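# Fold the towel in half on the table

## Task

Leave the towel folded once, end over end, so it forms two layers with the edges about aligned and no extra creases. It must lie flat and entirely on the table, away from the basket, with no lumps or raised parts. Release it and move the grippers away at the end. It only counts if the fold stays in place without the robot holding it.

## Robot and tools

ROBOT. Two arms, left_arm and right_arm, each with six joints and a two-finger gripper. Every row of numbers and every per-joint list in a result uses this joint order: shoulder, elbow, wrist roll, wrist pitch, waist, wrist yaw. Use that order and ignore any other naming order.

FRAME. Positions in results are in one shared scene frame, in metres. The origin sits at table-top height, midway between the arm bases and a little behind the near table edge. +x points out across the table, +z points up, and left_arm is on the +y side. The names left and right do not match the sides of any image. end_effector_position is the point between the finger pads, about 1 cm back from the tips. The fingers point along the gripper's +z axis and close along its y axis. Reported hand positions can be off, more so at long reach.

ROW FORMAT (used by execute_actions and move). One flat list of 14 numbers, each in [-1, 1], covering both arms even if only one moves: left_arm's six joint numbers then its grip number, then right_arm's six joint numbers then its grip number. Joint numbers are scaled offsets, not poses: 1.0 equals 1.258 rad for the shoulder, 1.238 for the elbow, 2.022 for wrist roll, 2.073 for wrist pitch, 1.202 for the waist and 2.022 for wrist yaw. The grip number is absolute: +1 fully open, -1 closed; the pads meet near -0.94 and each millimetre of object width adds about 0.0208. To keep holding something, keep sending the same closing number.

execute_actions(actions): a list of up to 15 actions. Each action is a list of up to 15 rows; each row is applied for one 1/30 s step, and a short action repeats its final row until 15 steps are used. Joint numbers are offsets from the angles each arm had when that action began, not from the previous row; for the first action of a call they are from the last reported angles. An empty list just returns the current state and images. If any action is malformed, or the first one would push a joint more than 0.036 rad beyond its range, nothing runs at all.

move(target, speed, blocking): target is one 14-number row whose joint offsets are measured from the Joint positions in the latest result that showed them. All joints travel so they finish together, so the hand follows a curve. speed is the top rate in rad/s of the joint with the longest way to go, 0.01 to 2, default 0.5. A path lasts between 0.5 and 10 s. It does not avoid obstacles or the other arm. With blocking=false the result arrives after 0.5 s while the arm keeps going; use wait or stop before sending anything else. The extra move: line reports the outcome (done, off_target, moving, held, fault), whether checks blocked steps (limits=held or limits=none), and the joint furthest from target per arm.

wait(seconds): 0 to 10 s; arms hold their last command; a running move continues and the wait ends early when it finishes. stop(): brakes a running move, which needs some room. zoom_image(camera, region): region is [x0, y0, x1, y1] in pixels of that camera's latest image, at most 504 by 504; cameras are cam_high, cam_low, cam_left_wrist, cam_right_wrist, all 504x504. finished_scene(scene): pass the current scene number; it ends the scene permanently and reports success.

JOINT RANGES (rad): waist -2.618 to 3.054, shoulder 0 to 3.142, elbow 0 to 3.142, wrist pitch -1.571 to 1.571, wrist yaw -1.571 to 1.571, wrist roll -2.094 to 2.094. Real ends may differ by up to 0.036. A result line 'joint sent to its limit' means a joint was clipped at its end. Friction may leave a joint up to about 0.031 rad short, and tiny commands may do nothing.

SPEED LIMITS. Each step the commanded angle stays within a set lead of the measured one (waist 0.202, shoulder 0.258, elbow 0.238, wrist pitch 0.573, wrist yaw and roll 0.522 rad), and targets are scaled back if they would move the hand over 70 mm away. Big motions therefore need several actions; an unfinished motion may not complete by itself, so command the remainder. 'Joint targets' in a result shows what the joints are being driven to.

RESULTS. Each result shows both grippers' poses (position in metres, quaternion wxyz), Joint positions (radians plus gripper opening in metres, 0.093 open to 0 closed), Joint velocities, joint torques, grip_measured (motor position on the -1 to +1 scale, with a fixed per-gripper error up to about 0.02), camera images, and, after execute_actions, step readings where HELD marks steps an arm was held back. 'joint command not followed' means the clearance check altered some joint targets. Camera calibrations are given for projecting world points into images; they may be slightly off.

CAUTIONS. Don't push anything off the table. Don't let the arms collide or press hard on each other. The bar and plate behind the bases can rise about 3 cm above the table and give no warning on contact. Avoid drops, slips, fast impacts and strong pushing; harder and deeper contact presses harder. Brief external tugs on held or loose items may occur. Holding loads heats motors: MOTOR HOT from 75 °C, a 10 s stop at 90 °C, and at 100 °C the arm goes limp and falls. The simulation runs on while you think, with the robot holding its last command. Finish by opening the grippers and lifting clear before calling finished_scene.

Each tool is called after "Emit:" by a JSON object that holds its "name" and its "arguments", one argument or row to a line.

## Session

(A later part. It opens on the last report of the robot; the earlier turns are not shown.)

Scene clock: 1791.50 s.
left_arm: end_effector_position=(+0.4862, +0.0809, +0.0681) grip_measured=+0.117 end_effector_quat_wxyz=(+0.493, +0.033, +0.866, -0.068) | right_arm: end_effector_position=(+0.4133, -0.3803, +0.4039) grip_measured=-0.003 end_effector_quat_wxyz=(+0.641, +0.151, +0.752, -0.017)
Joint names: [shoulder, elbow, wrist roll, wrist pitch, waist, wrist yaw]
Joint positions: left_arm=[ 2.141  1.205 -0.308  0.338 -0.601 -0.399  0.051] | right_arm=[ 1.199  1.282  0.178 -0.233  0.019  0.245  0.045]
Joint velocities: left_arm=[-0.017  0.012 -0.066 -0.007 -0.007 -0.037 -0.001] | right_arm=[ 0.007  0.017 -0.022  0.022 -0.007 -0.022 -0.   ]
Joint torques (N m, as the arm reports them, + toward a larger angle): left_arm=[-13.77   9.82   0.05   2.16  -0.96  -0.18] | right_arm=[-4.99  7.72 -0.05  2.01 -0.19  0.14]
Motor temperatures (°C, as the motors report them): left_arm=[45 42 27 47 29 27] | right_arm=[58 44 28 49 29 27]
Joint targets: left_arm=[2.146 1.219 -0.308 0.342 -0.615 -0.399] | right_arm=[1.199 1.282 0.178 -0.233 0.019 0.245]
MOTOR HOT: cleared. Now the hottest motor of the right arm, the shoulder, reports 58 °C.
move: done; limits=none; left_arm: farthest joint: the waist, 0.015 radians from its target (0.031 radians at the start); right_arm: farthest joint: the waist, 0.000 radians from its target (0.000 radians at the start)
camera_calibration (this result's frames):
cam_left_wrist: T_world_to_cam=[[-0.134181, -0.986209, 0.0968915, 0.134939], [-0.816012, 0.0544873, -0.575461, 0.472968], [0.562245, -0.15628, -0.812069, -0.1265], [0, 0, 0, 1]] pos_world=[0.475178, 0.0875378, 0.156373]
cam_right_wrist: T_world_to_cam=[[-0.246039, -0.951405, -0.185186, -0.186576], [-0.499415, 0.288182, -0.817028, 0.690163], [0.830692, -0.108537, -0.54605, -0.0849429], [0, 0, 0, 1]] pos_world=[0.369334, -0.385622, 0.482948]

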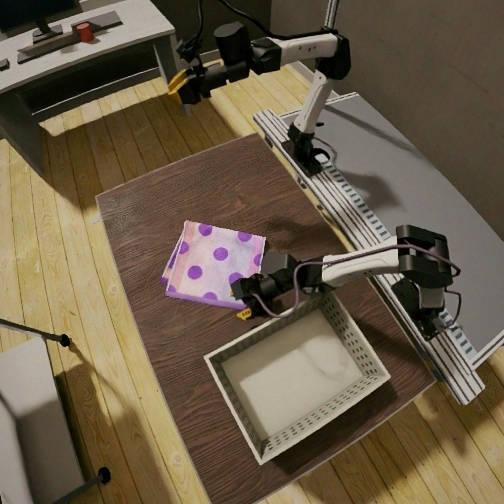

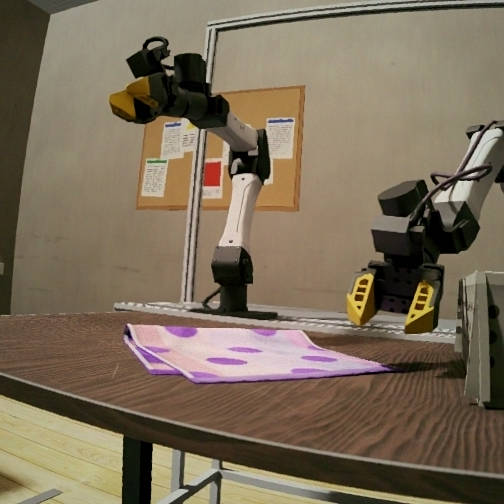

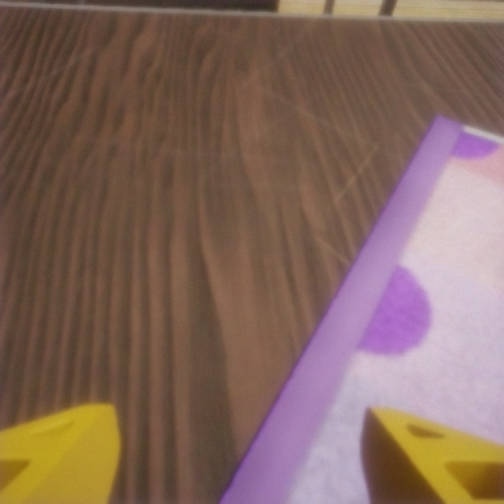

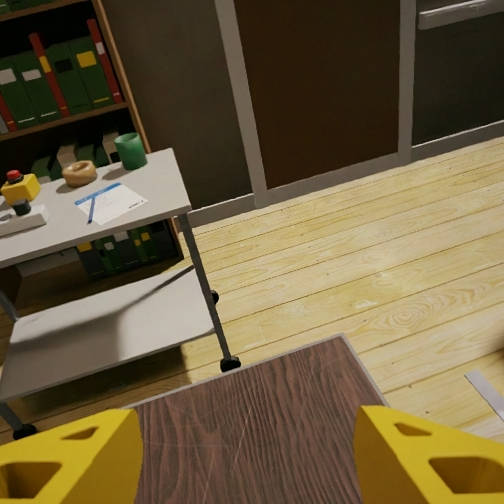

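Emit:
{"name": "execute_actions", "arguments": {
  "actions": []
}}

Scene clock: 1815.67 s.
left_arm: end_effector_position=(+0.4862, +0.0809, +0.0681) grip_measured=+0.117 end_effector_quat_wxyz=(+0.493, +0.033, +0.866, -0.068) | right_arm: end_effector_position=(+0.4133, -0.3803, +0.4039) grip_measured=-0.003 end_effector_quat_wxyz=(+0.641, +0.151, +0.752, -0.017)
Joint names: [shoulder, elbow, wrist roll, wrist pitch, waist, wrist yaw]
Joint positions: left_arm=[ 2.141  1.205 -0.308  0.338 -0.601 -0.399  0.051] | right_arm=[ 1.199  1.282  0.178 -0.233  0.019  0.245  0.045]
Joint velocities: left_arm=[-0.017  0.002 -0.007  0.022 -0.012 -0.022 -0.   ] | right_arm=[-0.007  0.002  0.022 -0.007  0.007  0.007 -0.001]
Joint torques (N m, as the arm reports them, + toward a larger angle): left_arm=[-13.71   9.78   0.04   2.15  -0.9   -0.19] | right_arm=[-4.99  7.71 -0.05  2.01 -0.18  0.13]
Motor temperatures (°C, as the motors report them): left_arm=[50 44 27 48 29 27] | right_arm=[54 45 28 49 29 27]
Joint targets: left_arm=[2.146 1.219 -0.308 0.342 -0.615 -0.399] | right_arm=[1.199 1.282 0.178 -0.233 0.019 0.245]
camera_calibration (this result's frames):
cam_left_wrist: T_world_to_cam=[[-0.134181, -0.986209, 0.0968915, 0.134939], [-0.816012, 0.0544873, -0.575461, 0.472968], [0.562245, -0.15628, -0.812069, -0.1265], [0, 0, 0, 1]] pos_world=[0.475178, 0.0875378, 0.156373]
cam_right_wrist: T_world_to_cam=[[-0.246039, -0.951405, -0.185186, -0.186576], [-0.499415, 0.288182, -0.817028, 0.690163], [0.830692, -0.108537, -0.54605, -0.0849429], [0, 0, 0, 1]] pos_world=[0.369334, -0.385622, 0.482948]

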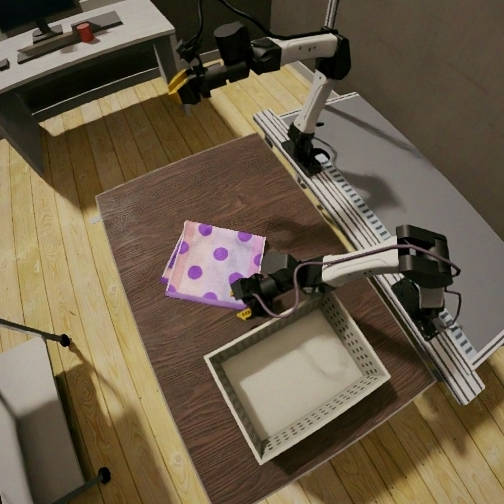

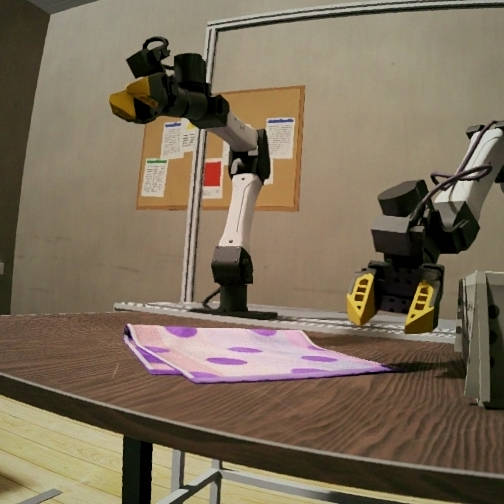

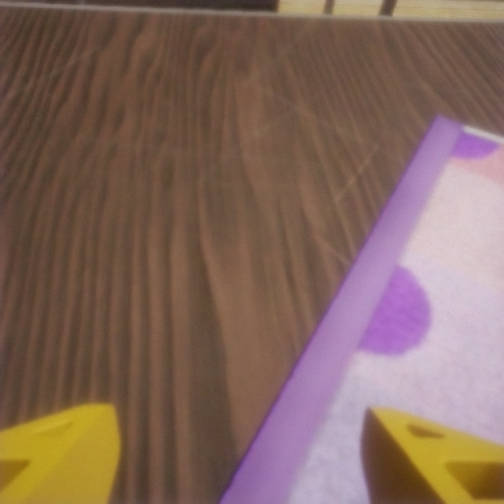

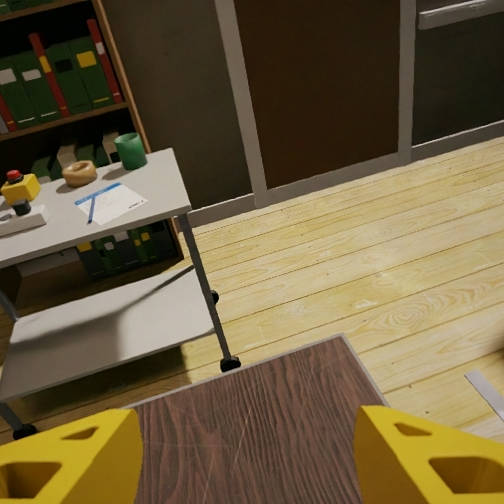

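Emit:
{"name": "move", "arguments": {
  "target": [-0.7,-0.1,0,0,0.2,0,1,0,0,0,0,0,0,1],
  "speed": 0.8
}}

Emit:
{"name": "finished_scene", "arguments": {
  "scene": 1
}}

Scene clock: 1822.67 s.
left_arm: end_effector_position=(+0.4074, +0.2674, +0.4475) grip_measured=+0.982 end_effector_quat_wxyz=(+0.757, -0.145, +0.617, -0.156) | right_arm: end_effector_position=(+0.4133, -0.3803, +0.4039) grip_measured=+0.983 end_effector_quat_wxyz=(+0.641, +0.151, +0.752, -0.017)
Joint names: [shoulder, elbow, wrist roll, wrist pitch, waist, wrist yaw]
Joint positions: left_arm=[ 1.25   1.1   -0.309  0.354 -0.366 -0.399  0.092] | right_arm=[ 1.199  1.282  0.178 -0.233  0.019  0.245  0.092]
Joint velocities: left_arm=[ 0.002  0.002  0.051  0.022 -0.012 -0.095  0.   ] | right_arm=[-0.012 -0.007 -0.022 -0.022 -0.007 -0.051  0.   ]
Joint torques (N m, as the arm reports them, + toward a larger angle): left_arm=[-4.79  8.14  0.08  2.    0.63  0.02] | right_arm=[-4.98  7.71 -0.05  2.01 -0.19  0.13]
Motor temperatures (°C, as the motors report them): left_arm=[50 44 27 48 29 27] | right_arm=[54 45 28 49 29 27]
Joint targets: left_arm=[1.260 1.081 -0.308 0.338 -0.360 -0.399] | right_arm=[1.199 1.282 0.178 -0.233 0.019 0.245]
move: done; limits=none; left_arm: farthest joint: the elbow, 0.019 radians from its target (0.124 radians at the start); right_arm: farthest joint: the waist, 0.000 radians from its target (0.000 radians at the start)
camera_calibration (this result's frames):
cam_left_wrist: T_world_to_cam=[[-0.0719292, -0.907074, 0.41478, 0.0827057], [-0.231886, -0.389254, -0.891465, 0.6389], [0.97008, -0.160304, -0.182339, -0.19181], [0, 0, 0, 1]] pos_world=[0.340172, 0.292967, 0.500278]
cam_right_wrist: T_world_to_cam=[[-0.246039, -0.951405, -0.185186, -0.186576], [-0.499415, 0.288182, -0.817028, 0.690163], [0.830692, -0.108537, -0.54605, -0.0849429], [0, 0, 0, 1]] pos_world=[0.369334, -0.385622, 0.482948]

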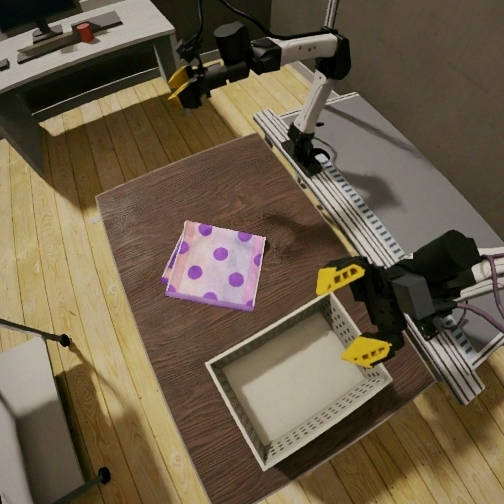

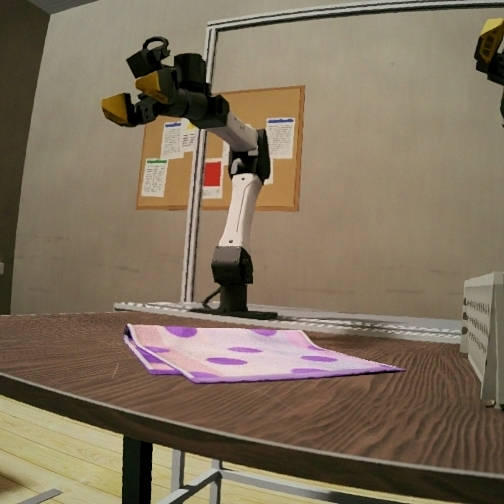

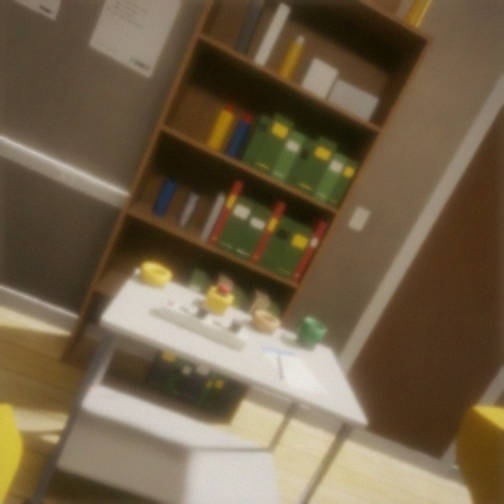

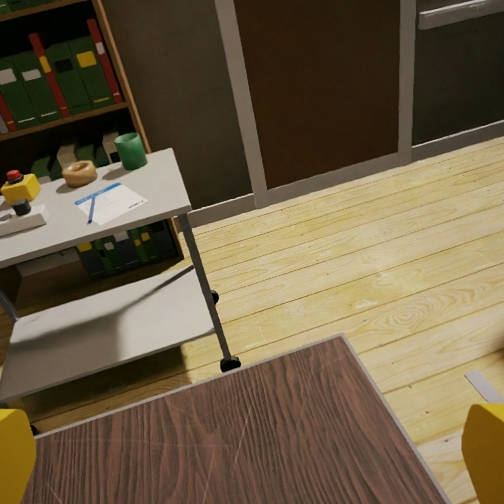

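The scene is finished: the task was done.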